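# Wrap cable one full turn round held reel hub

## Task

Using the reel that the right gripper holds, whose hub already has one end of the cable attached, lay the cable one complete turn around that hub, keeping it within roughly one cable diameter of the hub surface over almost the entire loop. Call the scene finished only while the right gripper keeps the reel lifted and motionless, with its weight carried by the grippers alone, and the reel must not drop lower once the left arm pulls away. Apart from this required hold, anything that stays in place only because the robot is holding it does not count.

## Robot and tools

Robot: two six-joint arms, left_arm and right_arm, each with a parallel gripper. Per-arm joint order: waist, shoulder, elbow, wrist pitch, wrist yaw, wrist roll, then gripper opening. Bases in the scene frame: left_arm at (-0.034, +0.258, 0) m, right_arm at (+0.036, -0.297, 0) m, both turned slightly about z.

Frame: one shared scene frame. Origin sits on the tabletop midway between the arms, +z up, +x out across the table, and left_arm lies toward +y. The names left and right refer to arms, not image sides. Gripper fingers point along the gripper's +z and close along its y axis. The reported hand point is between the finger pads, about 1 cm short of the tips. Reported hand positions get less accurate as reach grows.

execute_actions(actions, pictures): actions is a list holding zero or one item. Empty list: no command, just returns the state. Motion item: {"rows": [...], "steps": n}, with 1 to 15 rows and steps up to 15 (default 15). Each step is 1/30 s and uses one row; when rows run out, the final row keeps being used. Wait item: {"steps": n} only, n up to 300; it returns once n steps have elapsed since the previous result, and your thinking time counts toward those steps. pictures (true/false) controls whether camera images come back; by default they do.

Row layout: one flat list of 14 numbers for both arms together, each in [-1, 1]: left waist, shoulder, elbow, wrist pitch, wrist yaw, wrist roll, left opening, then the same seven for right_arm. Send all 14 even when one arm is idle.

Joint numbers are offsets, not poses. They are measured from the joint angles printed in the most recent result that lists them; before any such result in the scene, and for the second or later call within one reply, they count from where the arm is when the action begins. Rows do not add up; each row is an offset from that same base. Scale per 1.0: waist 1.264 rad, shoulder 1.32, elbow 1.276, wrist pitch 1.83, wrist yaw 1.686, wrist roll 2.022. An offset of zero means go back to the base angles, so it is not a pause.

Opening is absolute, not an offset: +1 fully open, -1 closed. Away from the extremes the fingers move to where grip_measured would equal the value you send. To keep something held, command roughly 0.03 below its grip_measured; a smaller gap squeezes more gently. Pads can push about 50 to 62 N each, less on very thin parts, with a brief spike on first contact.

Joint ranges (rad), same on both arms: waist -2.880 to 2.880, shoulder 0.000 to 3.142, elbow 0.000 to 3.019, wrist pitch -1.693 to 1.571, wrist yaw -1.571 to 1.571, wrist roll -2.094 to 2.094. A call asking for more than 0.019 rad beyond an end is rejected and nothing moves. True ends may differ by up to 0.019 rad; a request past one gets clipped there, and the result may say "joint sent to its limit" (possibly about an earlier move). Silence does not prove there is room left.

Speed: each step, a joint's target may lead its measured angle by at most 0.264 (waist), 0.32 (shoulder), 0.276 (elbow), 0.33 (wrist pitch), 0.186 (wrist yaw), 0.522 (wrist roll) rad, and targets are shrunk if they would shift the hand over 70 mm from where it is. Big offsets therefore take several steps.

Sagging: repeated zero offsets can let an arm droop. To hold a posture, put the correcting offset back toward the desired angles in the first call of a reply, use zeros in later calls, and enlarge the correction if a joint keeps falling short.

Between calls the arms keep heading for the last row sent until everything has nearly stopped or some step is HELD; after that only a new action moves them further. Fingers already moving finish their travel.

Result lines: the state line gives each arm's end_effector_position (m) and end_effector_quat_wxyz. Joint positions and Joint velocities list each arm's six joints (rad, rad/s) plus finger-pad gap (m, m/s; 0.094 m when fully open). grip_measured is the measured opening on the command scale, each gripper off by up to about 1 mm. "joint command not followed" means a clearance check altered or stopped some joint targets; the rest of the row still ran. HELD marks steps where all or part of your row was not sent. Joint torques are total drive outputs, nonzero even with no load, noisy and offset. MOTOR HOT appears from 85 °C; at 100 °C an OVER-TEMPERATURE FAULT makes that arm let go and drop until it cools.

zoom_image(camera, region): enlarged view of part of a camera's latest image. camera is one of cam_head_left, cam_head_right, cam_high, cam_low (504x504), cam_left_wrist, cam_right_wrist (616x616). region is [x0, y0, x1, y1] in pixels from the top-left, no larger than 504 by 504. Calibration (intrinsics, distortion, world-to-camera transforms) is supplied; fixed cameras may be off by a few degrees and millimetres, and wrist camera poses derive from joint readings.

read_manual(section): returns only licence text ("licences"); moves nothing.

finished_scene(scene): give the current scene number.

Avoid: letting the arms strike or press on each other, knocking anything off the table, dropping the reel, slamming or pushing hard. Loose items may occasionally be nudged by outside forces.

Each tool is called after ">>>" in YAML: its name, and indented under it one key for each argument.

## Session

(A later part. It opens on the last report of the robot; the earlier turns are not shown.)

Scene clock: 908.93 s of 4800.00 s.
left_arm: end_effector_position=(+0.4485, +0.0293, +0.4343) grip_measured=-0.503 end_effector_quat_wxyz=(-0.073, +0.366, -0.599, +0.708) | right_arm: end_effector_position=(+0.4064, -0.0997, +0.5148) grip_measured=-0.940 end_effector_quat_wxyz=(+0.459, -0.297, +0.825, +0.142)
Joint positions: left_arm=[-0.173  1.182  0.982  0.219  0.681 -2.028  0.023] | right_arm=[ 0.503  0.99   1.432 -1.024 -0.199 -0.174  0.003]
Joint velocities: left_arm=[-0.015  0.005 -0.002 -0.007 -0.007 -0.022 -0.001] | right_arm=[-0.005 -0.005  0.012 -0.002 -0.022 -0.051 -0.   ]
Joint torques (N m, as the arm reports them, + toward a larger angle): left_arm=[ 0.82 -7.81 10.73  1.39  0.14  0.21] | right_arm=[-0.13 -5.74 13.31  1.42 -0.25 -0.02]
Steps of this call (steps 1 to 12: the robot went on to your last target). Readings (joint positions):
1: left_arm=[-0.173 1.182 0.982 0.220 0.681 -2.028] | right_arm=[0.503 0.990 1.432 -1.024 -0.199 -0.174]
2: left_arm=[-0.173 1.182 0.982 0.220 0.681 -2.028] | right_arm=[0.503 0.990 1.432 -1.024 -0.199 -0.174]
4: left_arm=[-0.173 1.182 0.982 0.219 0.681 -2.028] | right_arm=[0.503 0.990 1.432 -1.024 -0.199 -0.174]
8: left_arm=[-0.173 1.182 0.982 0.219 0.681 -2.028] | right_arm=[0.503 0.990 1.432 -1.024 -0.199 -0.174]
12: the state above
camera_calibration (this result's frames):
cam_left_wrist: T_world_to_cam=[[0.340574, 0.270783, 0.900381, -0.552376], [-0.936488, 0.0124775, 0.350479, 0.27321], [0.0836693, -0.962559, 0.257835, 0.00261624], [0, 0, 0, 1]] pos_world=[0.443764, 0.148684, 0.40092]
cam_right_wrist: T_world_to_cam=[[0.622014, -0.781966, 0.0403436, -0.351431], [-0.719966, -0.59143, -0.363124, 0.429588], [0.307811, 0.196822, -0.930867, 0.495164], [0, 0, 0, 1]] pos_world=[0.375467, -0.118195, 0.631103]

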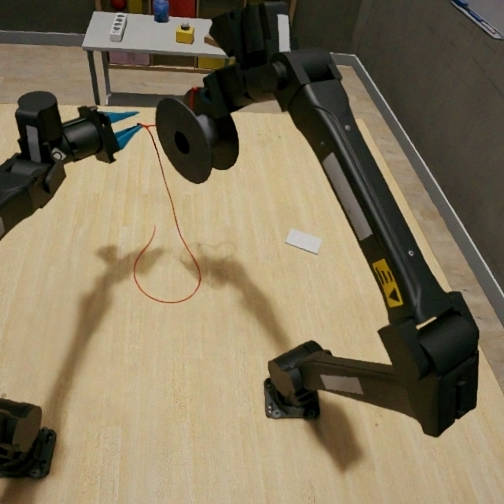

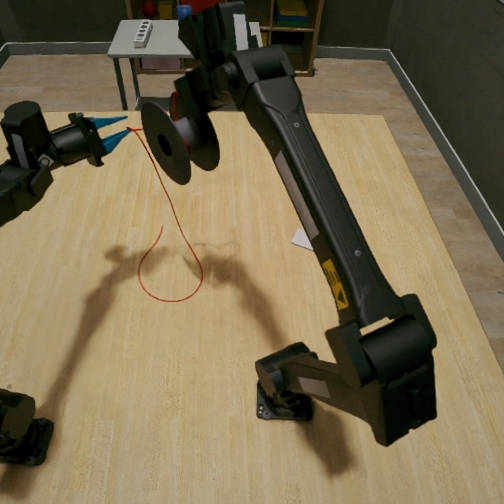

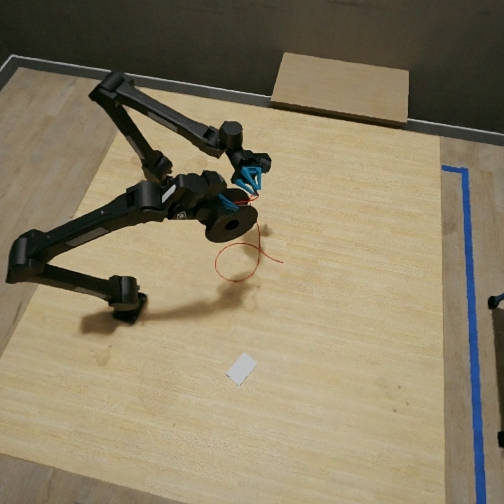

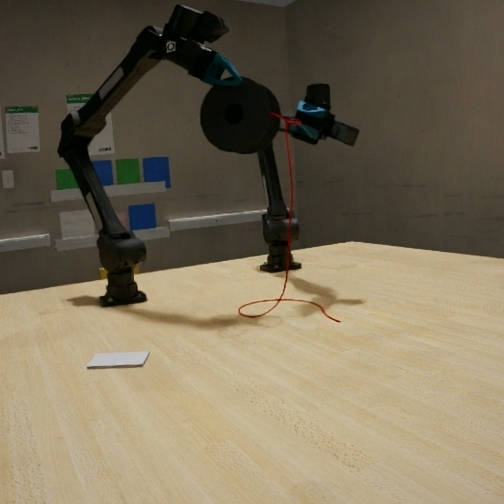

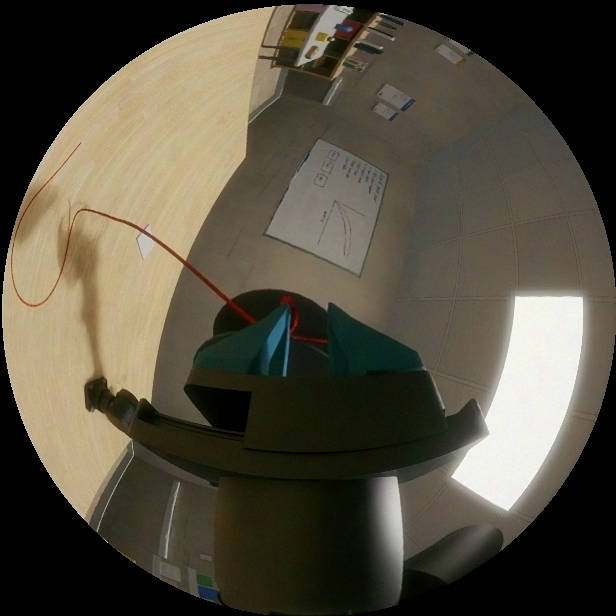

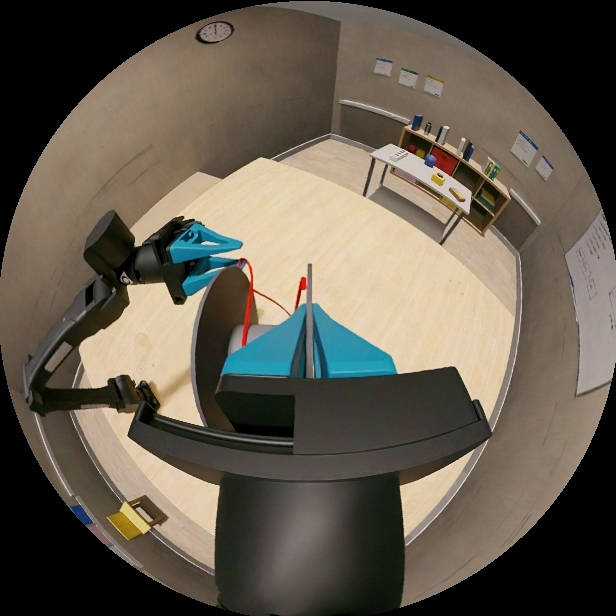

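>>> execute_actions:
  actions:
    - {"rows": [[0.0027,0.008,0.0078,0.0014,0.0136,0,-0.5,0,0,0.016,0,0,0,-1],[0.0075,0.0224,0.0218,0.0038,0.0382,0,-0.5,0,0,0.016,0,0,0,-1],[0.0135,0.04,0.039,0.0068,0.0682,0,-0.5,0,0,0.016,0,0,0,-1],[0.0199,0.0591,0.0577,0.0101,0.1009,0,-0.5,0,0,0.016,0,0,0,-1],[0.0269,0.0799,0.078,0.0137,0.1364,0,-0.5,0,0,0.016,0,0,0,-1],[0.0339,0.1007,0.0983,0.0172,0.1719,0,-0.5,0,0,0.016,0,0,0,-1],[0.0404,0.1199,0.117,0.0205,0.2046,0,-0.5,0,0,0.016,0,0,0,-1],[0.0463,0.1374,0.1342,0.0235,0.2346,0,-0.5,0,0,0.016,0,0,0,-1],[0.0511,0.1518,0.1482,0.0259,0.2592,0,-0.5,0,0,0.016,0,0,0,-1],[0.0538,0.1598,0.156,0.0273,0.2728,0,-0.5,0,0,0.016,0,0,0,-1]], "steps": 15}
  pictures: false

>>> execute_actions:
  actions:
    - {"steps": 15}
  pictures: true

>>> zoom_image:
  camera: "cam_right_wrist"
  region: [170, 190, 370, 390]

>>> zoom_image:
  camera: "cam_low"
  region: [170, 40, 370, 200]

Scene clock: 988.93 s of 4800.00 s.
left_arm: end_effector_position=(+0.4691, +0.0103, +0.4073) grip_measured=-0.503 end_effector_quat_wxyz=(-0.079, -0.258, +0.663, -0.698) | right_arm: end_effector_position=(+0.4064, -0.0997, +0.5148) grip_measured=-0.940 end_effector_quat_wxyz=(+0.459, -0.297, +0.825, +0.142)
Joint positions: left_arm=[-0.11   1.401  1.126  0.245  1.136 -2.028  0.023] | right_arm=[ 0.503  0.99   1.432 -1.024 -0.199 -0.174  0.003]
Joint velocities: left_arm=[ 0.005  0.063 -0.027 -0.002 -0.022  0.007 -0.   ] | right_arm=[-0.005 -0.005  0.012 -0.002 -0.081  0.007  0.   ]
Joint torques (N m, as the arm reports them, + toward a larger angle): left_arm=[  0.67 -12.36  15.27   2.82   0.24   0.21] | right_arm=[-0.59 -6.39 13.19  1.43 -0.27 -0.06]
Steps of this call (steps 1 to 15: the robot went on to your last target; steps 16 to 200: nothing new was sent; then 72.83 s passed at rest; steps 201 to 215: all 15 steps of this action). Readings (joint positions):
201: left_arm=[-0.173 1.182 0.982 0.219 0.690 -2.028] | right_arm=[0.503 0.990 1.432 -1.024 -0.199 -0.174]
202: left_arm=[-0.172 1.183 0.982 0.219 0.717 -2.028] | right_arm=[0.503 0.990 1.432 -1.024 -0.199 -0.174]
204: left_arm=[-0.170 1.192 0.984 0.219 0.808 -2.028] | right_arm=[0.503 0.990 1.432 -1.024 -0.199 -0.174]
208: left_arm=[-0.149 1.277 1.046 0.228 1.033 -2.028] | right_arm=[0.503 0.990 1.432 -1.024 -0.199 -0.174]
215: the state above

Scene clock: 989.43 s of 4800.00 s.
left_arm: end_effector_position=(+0.4688, +0.0104, +0.4075) grip_measured=-0.503 end_effector_quat_wxyz=(-0.079, -0.257, +0.663, -0.699) | right_arm: end_effector_position=(+0.4064, -0.0997, +0.5148) grip_measured=-0.940 end_effector_quat_wxyz=(+0.459, -0.297, +0.825, +0.142)
Joint positions: left_arm=[-0.109  1.401  1.126  0.247  1.139 -2.028  0.023] | right_arm=[ 0.503  0.99   1.432 -1.024 -0.199 -0.174  0.003]
Joint velocities: left_arm=[-0.005 -0.005 -0.002  0.017 -0.051  0.051  0.   ] | right_arm=[ 0.015 -0.005  0.002 -0.007  0.051  0.022  0.   ]
Joint torques (N m, as the arm reports them, + toward a larger angle): left_arm=[  0.52 -11.06  15.04   2.75   0.17   0.21] | right_arm=[-1.07 -5.92 13.06  1.49 -0.26 -0.05]
Steps of this call (steps 1 to 15: the robot went on to your last target). Readings (joint positions):
1: left_arm=[-0.109 1.402 1.126 0.245 1.136 -2.028] | right_arm=[0.503 0.990 1.432 -1.024 -0.199 -0.174]
2: left_arm=[-0.109 1.401 1.126 0.245 1.138 -2.028] | right_arm=[0.503 0.990 1.432 -1.024 -0.199 -0.174]
4: left_arm=[-0.109 1.401 1.126 0.247 1.138 -2.028] | right_arm=[0.503 0.990 1.432 -1.024 -0.199 -0.174]
8: left_arm=[-0.109 1.401 1.126 0.247 1.139 -2.028] | right_arm=[0.503 0.990 1.432 -1.024 -0.199 -0.174]
15: the state above
All arms were judged still, so your last target was given up. Only a new action makes them travel on or press farther. Fingers that are still opening or closing keep moving.
camera_calibration (this result's frames):
cam_left_wrist: T_world_to_cam=[[0.455865, 0.105021, 0.883831, -0.575687], [-0.844067, 0.366056, 0.391859, 0.237962], [-0.282378, -0.924648, 0.255518, 0.161834], [0, 0, 0, 1]] pos_world=[0.50899, 0.122991, 0.374211]
cam_right_wrist: T_world_to_cam=[[0.622014, -0.781966, 0.0403436, -0.351431], [-0.719966, -0.59143, -0.363124, 0.429588], [0.307811, 0.196822, -0.930867, 0.495164], [0, 0, 0, 1]] pos_world=[0.375467, -0.118195, 0.631103]

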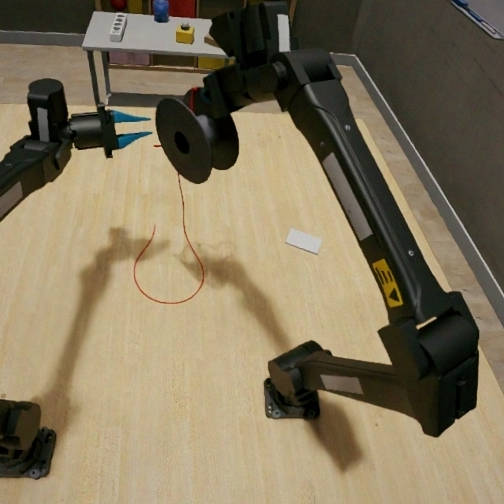

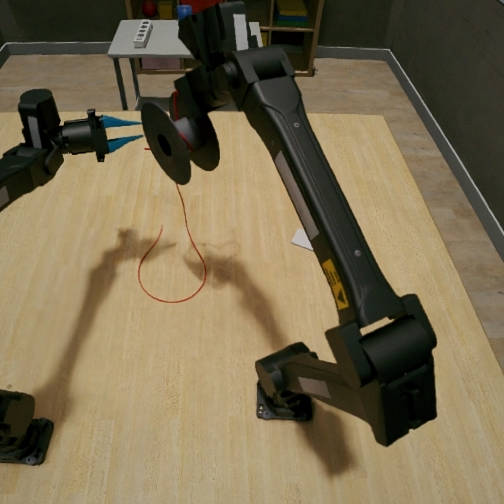

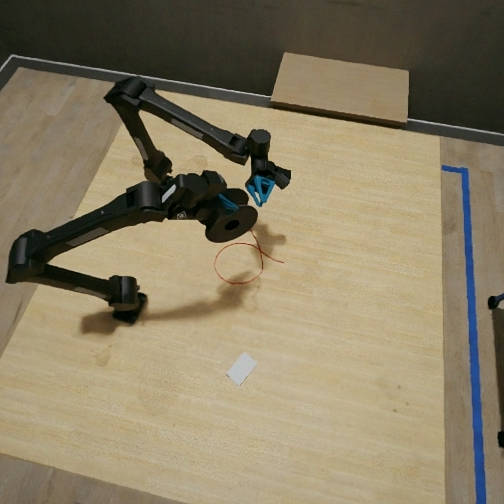

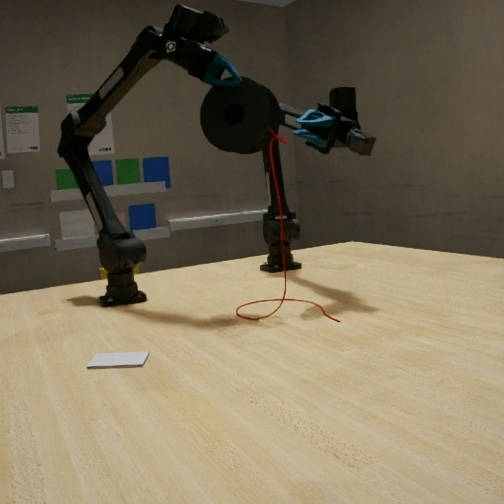

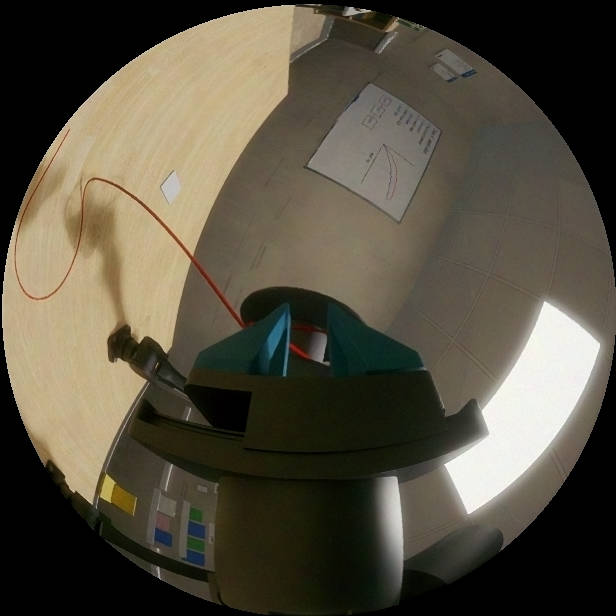

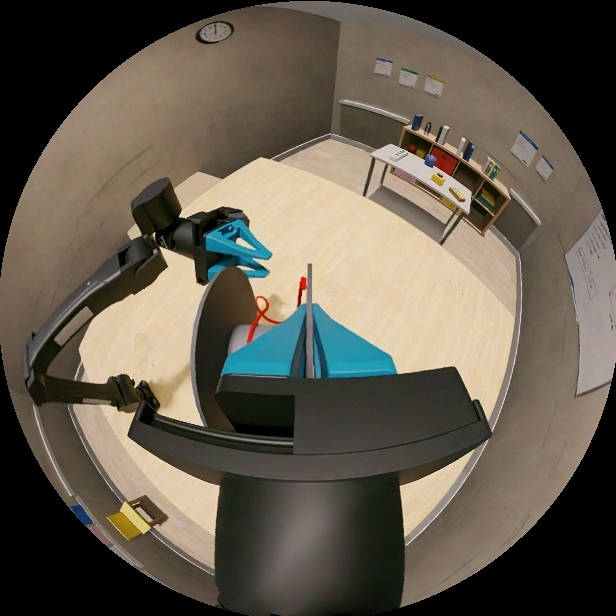

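Region (170, 190, 370, 390) of cam_right_wrist's 616x616 image, scaled by 2.520, with more detail than that image has.

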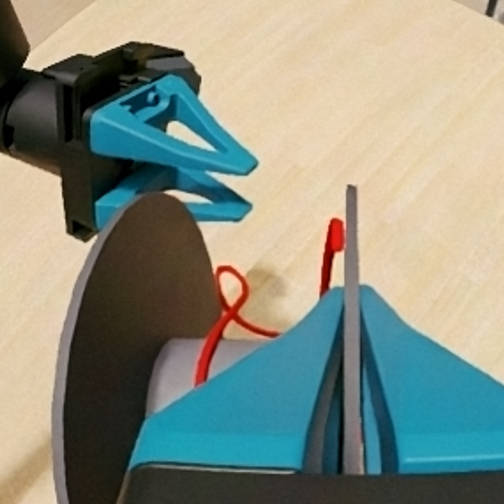

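Region (170, 40, 370, 200) of cam_low's 504x504 image, scaled by 2.520, with more detail than that image has; it fills the top 403 rows of this view, and the rest is white.

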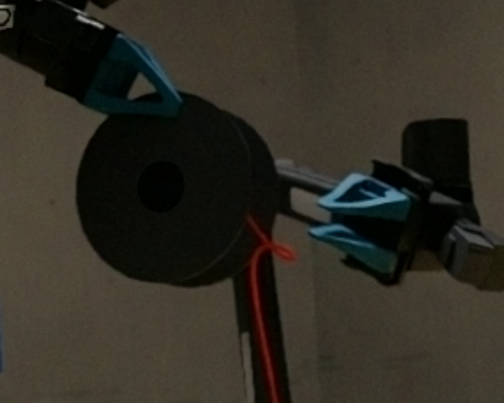

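>>> execute_actions:
  actions:
    - {"rows": [[0.018,-0.009,0.01,0,0,0,-0.5,0,0,0.016,0,0,0,-1],[0.05,-0.026,0.01,0,0,0,-0.5,0,0,0.016,0,0,0,-1],[0.089,-0.047,0.01,0,0,0,-0.5,0,0,0.016,0,0,0,-1],[0.132,-0.07,0.01,0,0,0,-0.5,0,0,0.016,0,0,0,-1],[0.178,-0.095,0.01,0,0,0,-0.5,0,0,0.016,0,0,0,-1],[0.224,-0.119,0.01,0,0,0,-0.5,0,0,0.016,0,0,0,-1],[0.267,-0.142,0.01,0,0,0,-0.5,0,0,0.016,0,0,0,-1],[0.306,-0.163,0.01,0,0,0,-0.5,0,0,0.016,0,0,0,-1],[0.338,-0.18,0.01,0,0,0,-0.5,0,0,0.016,0,0,0,-1],[0.356,-0.189,0.01,0,0,0,-0.5,0,0,0.016,0,0,0,-1]], "steps": 15}
  pictures: false

>>> execute_actions:
  actions:
    - {"steps": 20}
  pictures: true

>>> zoom_image:
  camera: "cam_right_wrist"
  region: [170, 190, 370, 390]

>>> zoom_image:
  camera: "cam_low"
  region: [170, 60, 370, 260]

>>> zoom_image:
  camera: "cam_head_left"
  region: [110, 60, 290, 240]

Scene clock: 1012.30 s of 4800.00 s.
left_arm: end_effector_position=(+0.4662, +0.2262, +0.5008) grip_measured=-0.502 end_effector_quat_wxyz=(-0.136, +0.324, -0.601, +0.718) | right_arm: end_effector_position=(+0.4064, -0.0997, +0.5148) grip_measured=-0.940 end_effector_quat_wxyz=(+0.459, -0.297, +0.825, +0.142)
Joint positions: left_arm=[ 0.319  1.21   1.126  0.247  1.138 -2.028  0.023] | right_arm=[ 0.503  0.99   1.432 -1.024 -0.199 -0.174  0.003]
Joint velocities: left_arm=[ 0.904 -0.708 -0.007  0.007 -0.066 -0.022  0.   ] | right_arm=[-0.005 -0.005  0.002 -0.007  0.022 -0.051  0.   ]
Joint torques (N m, as the arm reports them, + toward a larger angle): left_arm=[-2.71 -9.09 12.2   1.71  0.02  0.21] | right_arm=[-0.96 -5.98 13.2   1.29 -0.26  0.  ]
Steps of this call (steps 1 to 190: nothing new was sent; then 16.03 s passed at rest; steps 191 to 205: all 15 steps of this action). Readings (joint positions):
191: left_arm=[-0.109 1.401 1.126 0.247 1.139 -2.028] | right_arm=[0.503 0.990 1.432 -1.024 -0.199 -0.174]
192: left_arm=[-0.105 1.400 1.126 0.247 1.139 -2.028] | right_arm=[0.503 0.990 1.432 -1.024 -0.199 -0.174]
194: left_arm=[-0.077 1.392 1.126 0.247 1.139 -2.028] | right_arm=[0.503 0.990 1.432 -1.024 -0.199 -0.174]
198: left_arm=[0.050 1.347 1.126 0.247 1.139 -2.028] | right_arm=[0.503 0.990 1.432 -1.024 -0.199 -0.174]
205: the state above

Scene clock: 1012.97 s of 4800.00 s.
left_arm: end_effector_position=(+0.4398, +0.2342, +0.5331) grip_measured=-0.502 end_effector_quat_wxyz=(-0.171, +0.307, -0.597, +0.721) | right_arm: end_effector_position=(+0.4064, -0.0997, +0.5148) grip_measured=-0.940 end_effector_quat_wxyz=(+0.459, -0.297, +0.825, +0.142)
Joint positions: left_arm=[ 0.351  1.136  1.126  0.247  1.138 -2.028  0.023] | right_arm=[ 0.503  0.99   1.432 -1.024 -0.199 -0.174  0.003]
Joint velocities: left_arm=[-0.015 -0.005 -0.002  0.017  0.066 -0.037 -0.   ] | right_arm=[-0.005  0.005  0.002  0.007  0.037  0.007 -0.001]
Joint torques (N m, as the arm reports them, + toward a larger angle): left_arm=[-0.39 -5.44 12.13  1.64 -0.06  0.21] | right_arm=[ 0.   -5.72 13.25  1.64 -0.23 -0.07]
Steps of this call (steps 1 to 20: the robot went on to your last target). Readings (joint positions):
1: left_arm=[0.344 1.187 1.126 0.247 1.137 -2.028] | right_arm=[0.503 0.990 1.432 -1.024 -0.199 -0.174]
2: left_arm=[0.359 1.167 1.126 0.247 1.137 -2.028] | right_arm=[0.503 0.990 1.432 -1.024 -0.199 -0.174]
4: left_arm=[0.363 1.137 1.126 0.247 1.137 -2.028] | right_arm=[0.503 0.990 1.432 -1.024 -0.199 -0.174]
8: left_arm=[0.352 1.124 1.126 0.247 1.138 -2.028] | right_arm=[0.503 0.990 1.432 -1.024 -0.199 -0.174]
20: the state above
camera_calibration (this result's frames):
cam_left_wrist: T_world_to_cam=[[0.12522, 0.227498, 0.965694, -0.623852], [-0.98724, -0.0679407, 0.144019, 0.379061], [0.098374, -0.971406, 0.216088, 0.193007], [0, 0, 0, 1]] pos_world=[0.433356, 0.355167, 0.506152]
cam_right_wrist: T_world_to_cam=[[0.622014, -0.781966, 0.0403436, -0.351431], [-0.719966, -0.59143, -0.363124, 0.429588], [0.307811, 0.196822, -0.930867, 0.495164], [0, 0, 0, 1]] pos_world=[0.375467, -0.118195, 0.631103]

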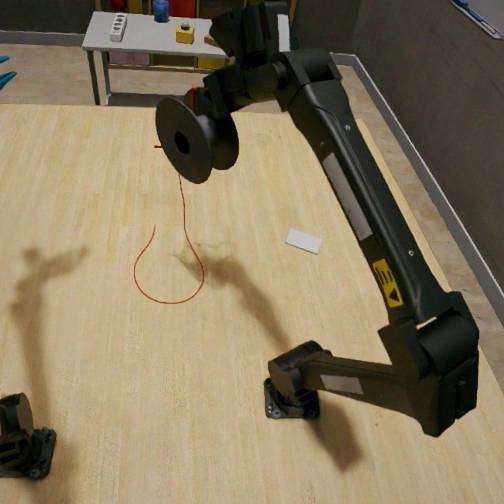

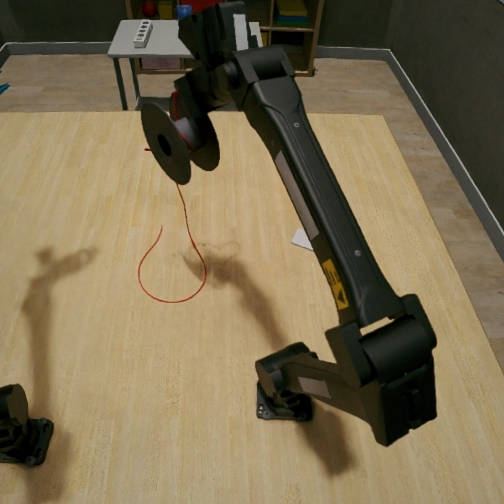

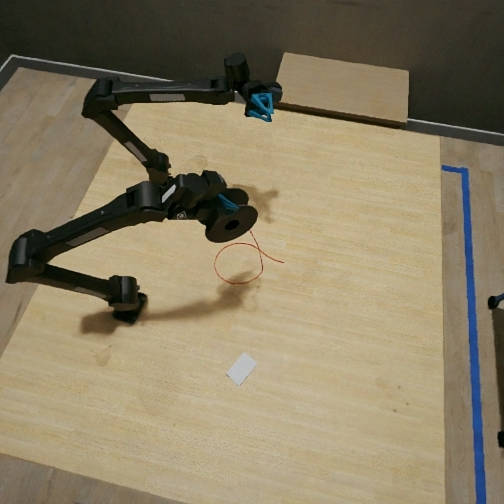

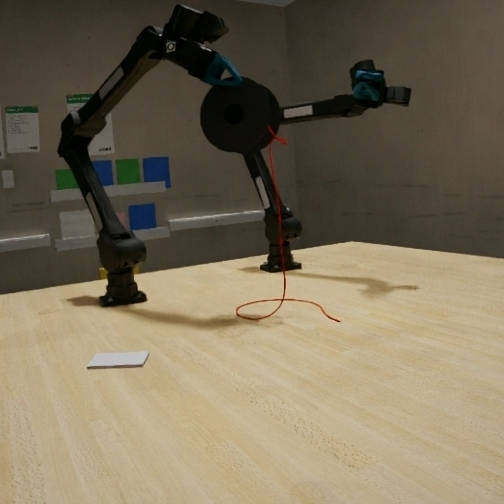

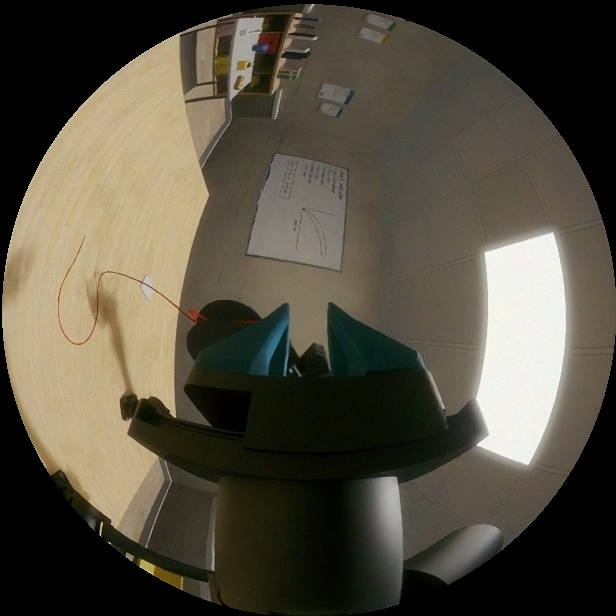

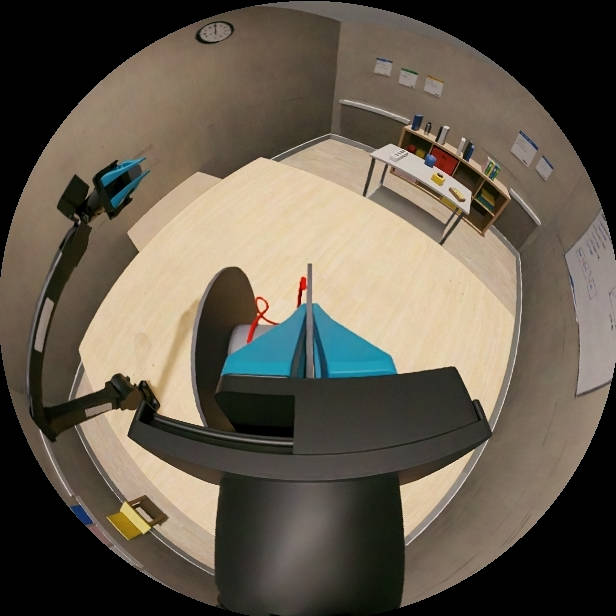

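Region (170, 190, 370, 390) of cam_right_wrist's 616x616 image, scaled by 2.520, with more detail than that image has.

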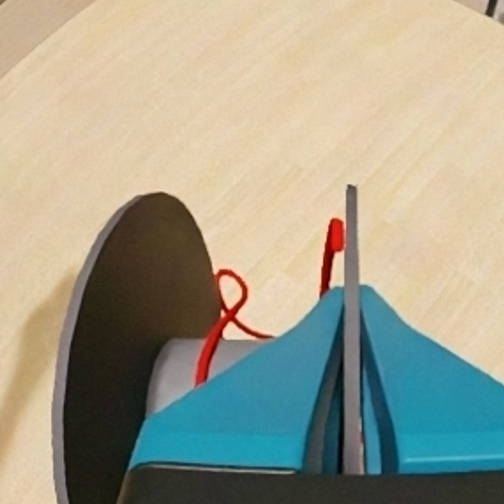

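Region (170, 60, 370, 260) of cam_low's 504x504 image, scaled by 2.520, with more detail than that image has.

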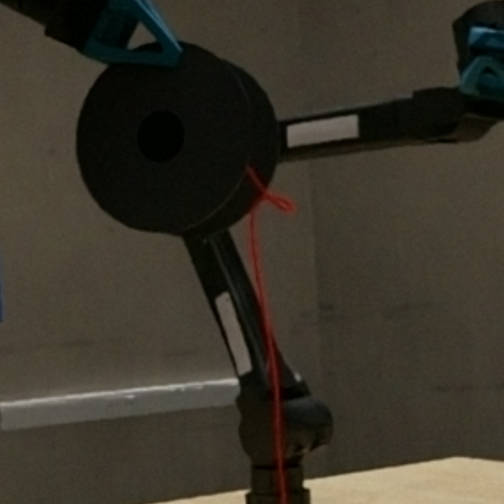

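Region (110, 60, 290, 240) of cam_head_left's 504x504 image, scaled by 2.800, with more detail than that image has.

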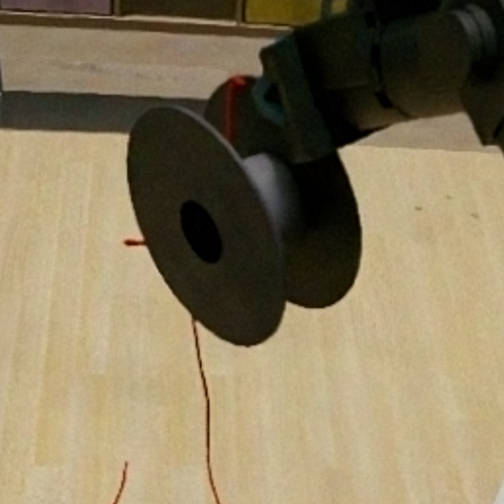

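>>> zoom_image:
  camera: "cam_left_wrist"
  region: [160, 270, 300, 380]

>>> zoom_image:
  camera: "cam_high"
  region: [180, 170, 300, 290]

>>> zoom_image:
  camera: "cam_head_right"
  region: [110, 70, 250, 210]

Region (160, 270, 300, 380) of cam_left_wrist's 616x616 image, scaled by 3.600, with more detail than that image has; it fills the top 396 rows of this view, and the rest is white.

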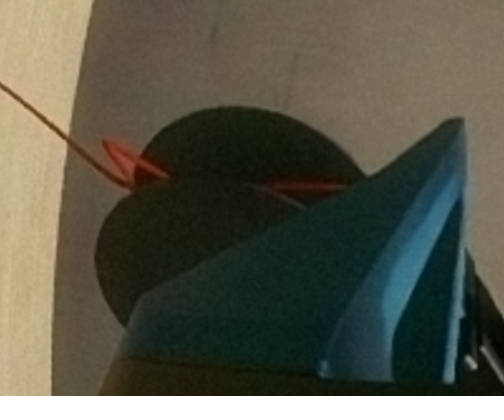

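Region (180, 170, 300, 290) of cam_high's 504x504 image, scaled by 4.200, with more detail than that image has.

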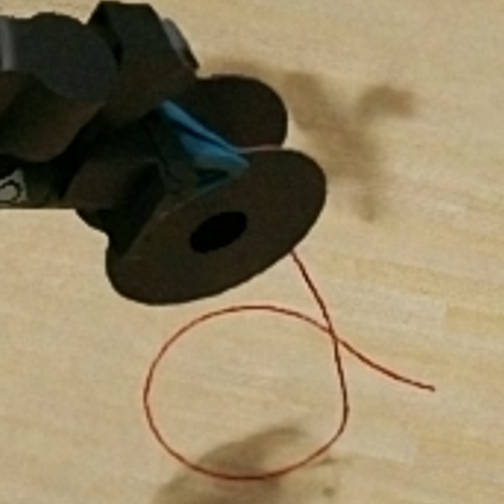

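Region (110, 70, 250, 210) of cam_head_right's 504x504 image, scaled by 3.600, with more detail than that image has.

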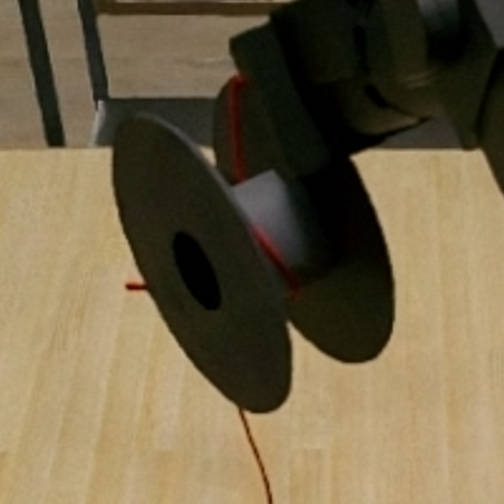

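>>> execute_actions:
  actions:
    - {"rows": [[0,0,0.01,0,0,0,-0.5,0,0,0.018,0.0026,0,0.0007,-1],[0,0,0.01,0,0,0,-0.5,0,0,0.018,0.0075,0,0.0019,-1],[0,0,0.01,0,0,0,-0.5,0,0,0.018,0.0136,0,0.0035,-1],[0,0,0.01,0,0,0,-0.5,0,0,0.018,0.0215,0,0.0055,-1],[0,0,0.01,0,0,0,-0.5,0,0,0.018,0.031,0,0.008,-1],[0,0,0.01,0,0,0,-0.5,0,0,0.018,0.042,0,0.011,-1],[0,0,0.01,0,0,0,-0.5,0,0,0.018,0.054,0,0.014,-1],[0,0,0.01,0,0,0,-0.5,0,0,0.018,0.067,0,0.0175,-1],[0,0,0.01,0,0,0,-0.5,0,0,0.018,0.081,0,0.021,-1],[0,0,0.01,0,0,0,-0.5,0,0,0.018,0.095,0,0.025,-1],[0,0,0.01,0,0,0,-0.5,0,0,0.018,0.109,0,0.0285,-1],[0,0,0.01,0,0,0,-0.5,0,0,0.018,0.123,0,0.032,-1],[0,0,0.01,0,0,0,-0.5,0,0,0.018,0.137,0,0.036,-1],[0,0,0.01,0,0,0,-0.5,0,0,0.018,0.151,0,0.0395,-1],[0,0,0.01,0,0,0,-0.5,0,0,0.018,0.165,0,0.043,-1]], "steps": 15}
  pictures: false

>>> execute_actions:
  actions:
    - {"rows": [[0,0,0.01,0,0,0,-0.5,0,0,0.02,0.04,0,0.01,-1],[0,0,0.01,0,0,0,-0.5,0,0,0.02,0.052,0,0.013,-1],[0,0,0.01,0,0,0,-0.5,0,0,0.02,0.064,0,0.016,-1],[0,0,0.01,0,0,0,-0.5,0,0,0.02,0.076,0,0.019,-1],[0,0,0.01,0,0,0,-0.5,0,0,0.02,0.087,0,0.022,-1],[0,0,0.01,0,0,0,-0.5,0,0,0.02,0.097,0,0.025,-1],[0,0,0.01,0,0,0,-0.5,0,0,0.02,0.106,0,0.028,-1],[0,0,0.01,0,0,0,-0.5,0,0,0.02,0.114,0,0.03,-1],[0,0,0.01,0,0,0,-0.5,0,0,0.02,0.121,0,0.032,-1],[0,0,0.01,0,0,0,-0.5,0,0,0.02,0.126,0,0.034,-1],[0,0,0.01,0,0,0,-0.5,0,0,0.02,0.13,0,0.035,-1]], "steps": 15}
  pictures: false

>>> execute_actions:
  actions:
    - {"steps": 20}
  pictures: true

Scene clock: 1124.73 s of 4800.00 s.
left_arm: end_effector_position=(+0.4398, +0.2342, +0.5331) grip_measured=-0.502 end_effector_quat_wxyz=(-0.171, +0.307, -0.597, +0.721) | right_arm: end_effector_position=(+0.4286, -0.0901, +0.5622) grip_measured=-0.940 end_effector_quat_wxyz=(+0.549, -0.271, +0.774, +0.160)
Joint positions: left_arm=[ 0.351  1.136  1.126  0.247  1.138 -2.028  0.023] | right_arm=[ 0.503  0.99   1.432 -0.804 -0.199 -0.127  0.003]
Joint velocities: left_arm=[ 0.005  0.005  0.002 -0.012 -0.066 -0.007 -0.001] | right_arm=[-0.015 -0.024  0.012  0.75   0.022  0.139  0.001]
Joint torques (N m, as the arm reports them, + toward a larger angle): left_arm=[ 0.09 -6.73 12.12  1.65 -0.1   0.21] | right_arm=[ 0.08 -6.37 13.61  2.83 -0.2   0.07]
Steps of this call (steps 1 to 15: the robot went on to your last target; steps 16 to 200: nothing new was sent; then 104.60 s passed at rest; steps 201 to 215: all 15 steps of this action). Readings (joint positions):
201: left_arm=[0.351 1.136 1.126 0.247 1.138 -2.028] | right_arm=[0.503 0.990 1.432 -1.024 -0.199 -0.174]
202: left_arm=[0.351 1.136 1.126 0.247 1.138 -2.028] | right_arm=[0.503 0.990 1.432 -1.024 -0.199 -0.174]
204: left_arm=[0.351 1.136 1.126 0.247 1.138 -2.028] | right_arm=[0.503 0.990 1.432 -1.023 -0.199 -0.174]
208: left_arm=[0.351 1.136 1.126 0.247 1.138 -2.028] | right_arm=[0.503 0.990 1.432 -0.974 -0.199 -0.166]
215: the state above

Scene clock: 1125.23 s of 4800.00 s.
left_arm: end_effector_position=(+0.4398, +0.2342, +0.5331) grip_measured=-0.502 end_effector_quat_wxyz=(-0.171, +0.307, -0.597, +0.721) | right_arm: end_effector_position=(+0.4402, -0.0851, +0.6098) grip_measured=-0.940 end_effector_quat_wxyz=(+0.624, -0.244, +0.719, +0.182)
Joint positions: left_arm=[ 0.351  1.136  1.126  0.247  1.138 -2.028  0.023] | right_arm=[ 0.503  0.99   1.432 -0.601 -0.199 -0.075  0.003]
Joint velocities: left_arm=[ 0.005 -0.024  0.012 -0.007  0.066 -0.037  0.   ] | right_arm=[ 0.015  0.015 -0.012  0.007  0.007  0.081 -0.   ]
Joint torques (N m, as the arm reports them, + toward a larger angle): left_arm=[ 0.27 -6.77 12.11  1.64 -0.1   0.22] | right_arm=[-0.4  -5.82 14.04  3.51 -0.22  0.14]
Steps of this call (steps 1 to 15: all 15 steps of this action). Readings (joint positions):
1: left_arm=[0.351 1.136 1.126 0.247 1.138 -2.028] | right_arm=[0.503 0.990 1.432 -0.784 -0.199 -0.124]
2: left_arm=[0.351 1.136 1.126 0.247 1.138 -2.028] | right_arm=[0.503 0.990 1.432 -0.769 -0.199 -0.122]
4: left_arm=[0.351 1.136 1.126 0.247 1.138 -2.028] | right_arm=[0.503 0.990 1.432 -0.736 -0.199 -0.116]
8: left_arm=[0.351 1.136 1.126 0.247 1.138 -2.028] | right_arm=[0.503 0.990 1.432 -0.661 -0.199 -0.098]
15: the state above

Scene clock: 1125.90 s of 4800.00 s.
left_arm: end_effector_position=(+0.4398, +0.2342, +0.5331) grip_measured=-0.502 end_effector_quat_wxyz=(-0.171, +0.307, -0.597, +0.721) | right_arm: end_effector_position=(+0.4402, -0.0851, +0.6098) grip_measured=-0.940 end_effector_quat_wxyz=(+0.624, -0.242, +0.720, +0.184)
Joint positions: left_arm=[ 0.351  1.136  1.126  0.247  1.138 -2.028  0.023] | right_arm=[ 0.503  0.99   1.432 -0.601 -0.199 -0.069  0.003]
Joint velocities: left_arm=[-0.015 -0.005 -0.022  0.007 -0.066  0.081  0.   ] | right_arm=[ 0.005 -0.015 -0.012 -0.002  0.066 -0.066  0.   ]
Joint torques (N m, as the arm reports them, + toward a larger angle): left_arm=[ 0.23 -6.76 12.09  1.64 -0.1   0.21] | right_arm=[ 0.26 -6.13 13.87  3.35 -0.15  0.08]
Steps of this call (steps 1 to 15: the robot went on to your last target; steps 16 to 20: nothing new was sent). Readings (joint positions):
1: left_arm=[0.351 1.136 1.126 0.247 1.138 -2.028] | right_arm=[0.503 0.990 1.432 -0.601 -0.199 -0.074]
2: left_arm=[0.351 1.136 1.126 0.247 1.138 -2.028] | right_arm=[0.503 0.990 1.432 -0.601 -0.199 -0.073]
4: left_arm=[0.351 1.136 1.126 0.247 1.138 -2.028] | right_arm=[0.503 0.990 1.432 -0.601 -0.199 -0.071]
8: left_arm=[0.351 1.136 1.126 0.247 1.138 -2.028] | right_arm=[0.503 0.990 1.432 -0.601 -0.199 -0.070]
20: the state above
All arms were judged still, so your last target was given up. Only a new action makes them travel on or press farther. Fingers that are still opening or closing keep moving.
camera_calibration (this result's frames):
cam_left_wrist: T_world_to_cam=[[0.12522, 0.227498, 0.965694, -0.623852], [-0.98724, -0.0679407, 0.144019, 0.379061], [0.098374, -0.971406, 0.216088, 0.193007], [0, 0, 0, 1]] pos_world=[0.433356, 0.355167, 0.506152]
cam_right_wrist: T_world_to_cam=[[0.578075, -0.815018, 0.0396738, -0.347916], [-0.560173, -0.431733, -0.706975, 0.650044], [0.593326, 0.386461, -0.706125, 0.32369], [0, 0, 0, 1]] pos_world=[0.373205, -0.128006, 0.701933]

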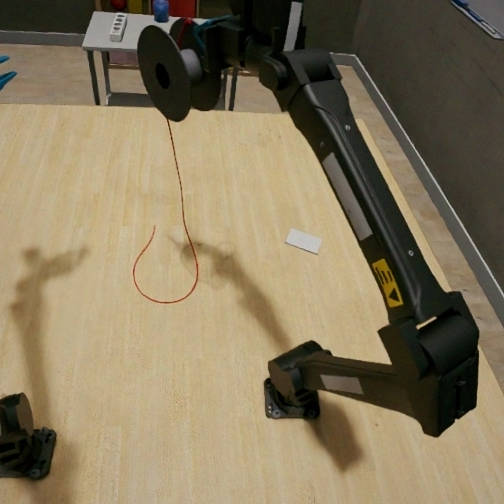

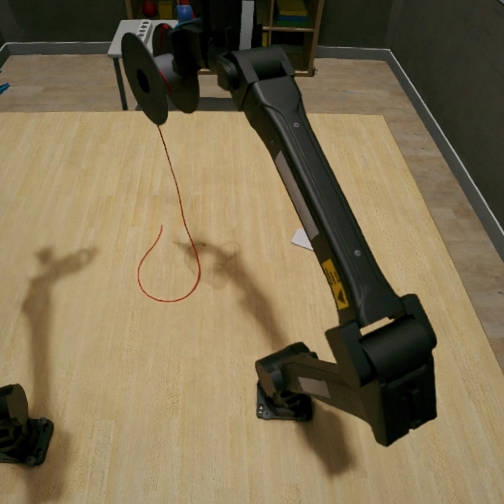

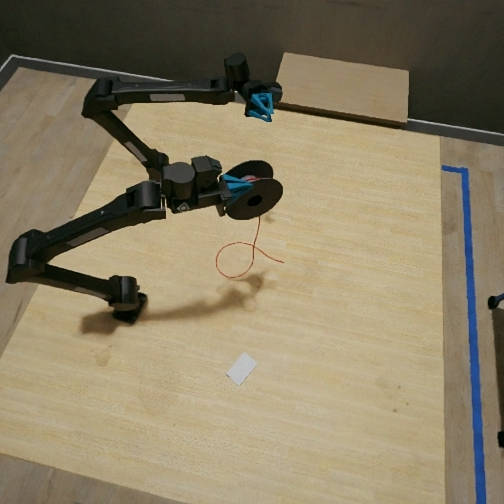

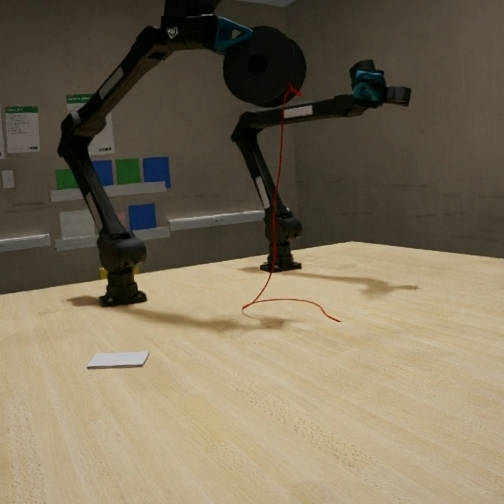

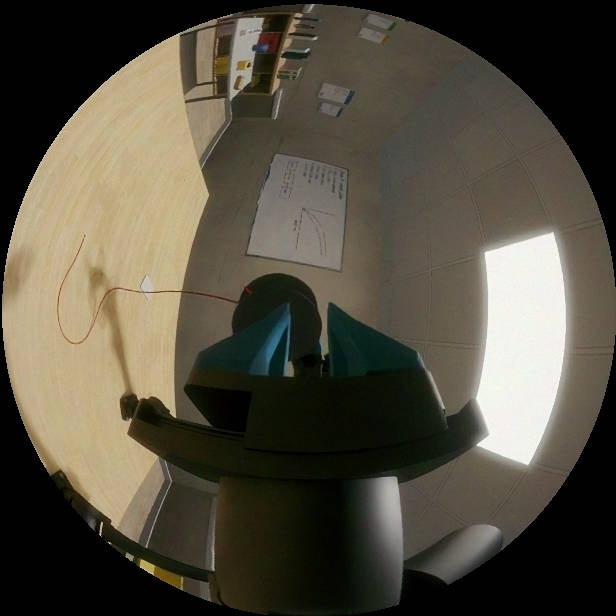

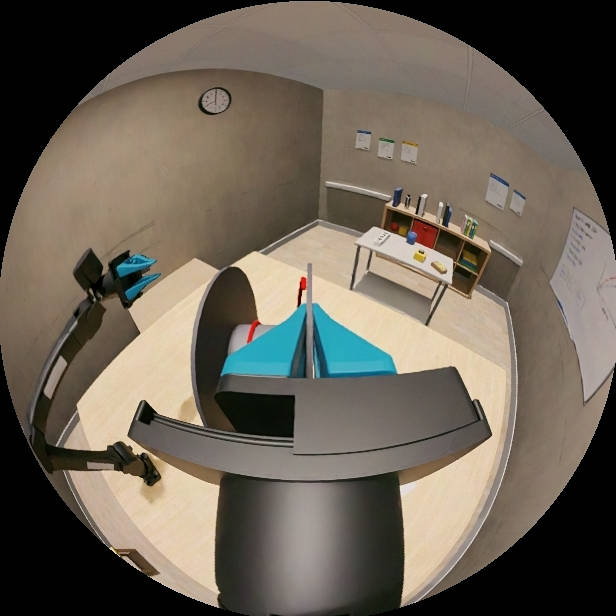

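>>> zoom_image:
  camera: "cam_low"
  region: [190, 10, 350, 170]

>>> zoom_image:
  camera: "cam_right_wrist"
  region: [170, 230, 350, 390]

>>> zoom_image:
  camera: "cam_left_wrist"
  region: [200, 250, 340, 370]

>>> zoom_image:
  camera: "cam_high"
  region: [190, 140, 310, 260]

Region (190, 10, 350, 170) of cam_low's 504x504 image, scaled by 3.150, with more detail than that image has.

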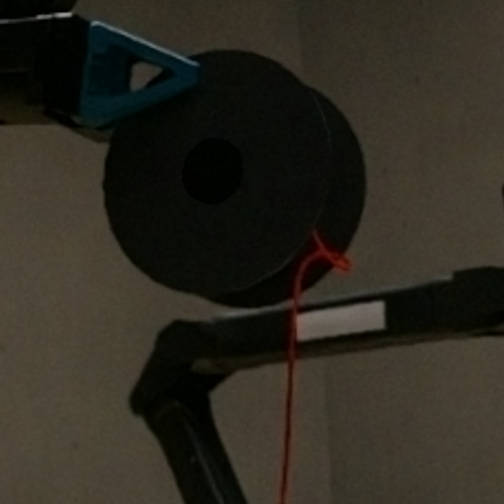

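Region (170, 230, 350, 390) of cam_right_wrist's 616x616 image, scaled by 2.800, with more detail than that image has.

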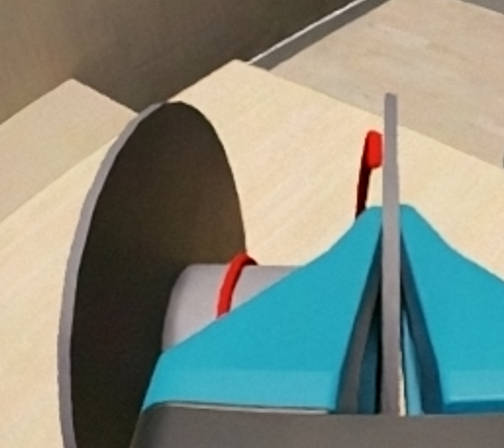

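Region (200, 250, 340, 370) of cam_left_wrist's 616x616 image, scaled by 3.600, with more detail than that image has; it fills the top 432 rows of this view, and the rest is white.

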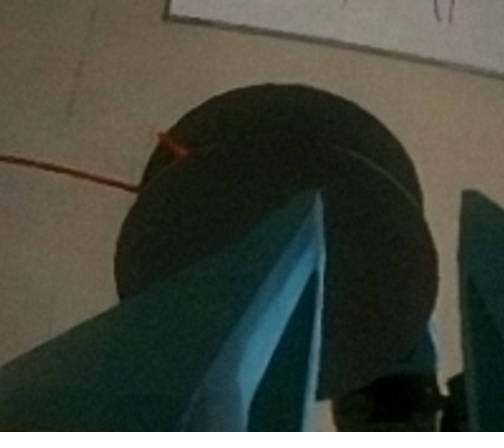

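Region (190, 140, 310, 260) of cam_high's 504x504 image, scaled by 4.200, with more detail than that image has.

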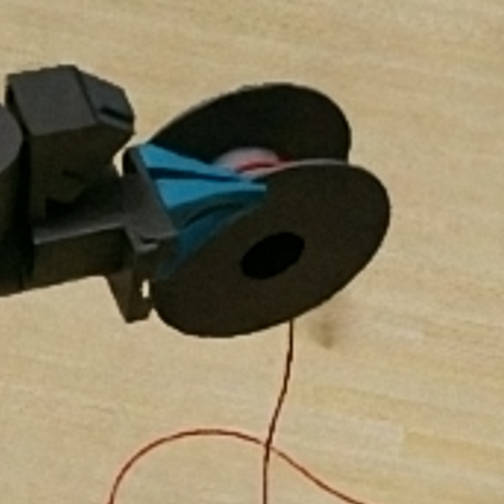

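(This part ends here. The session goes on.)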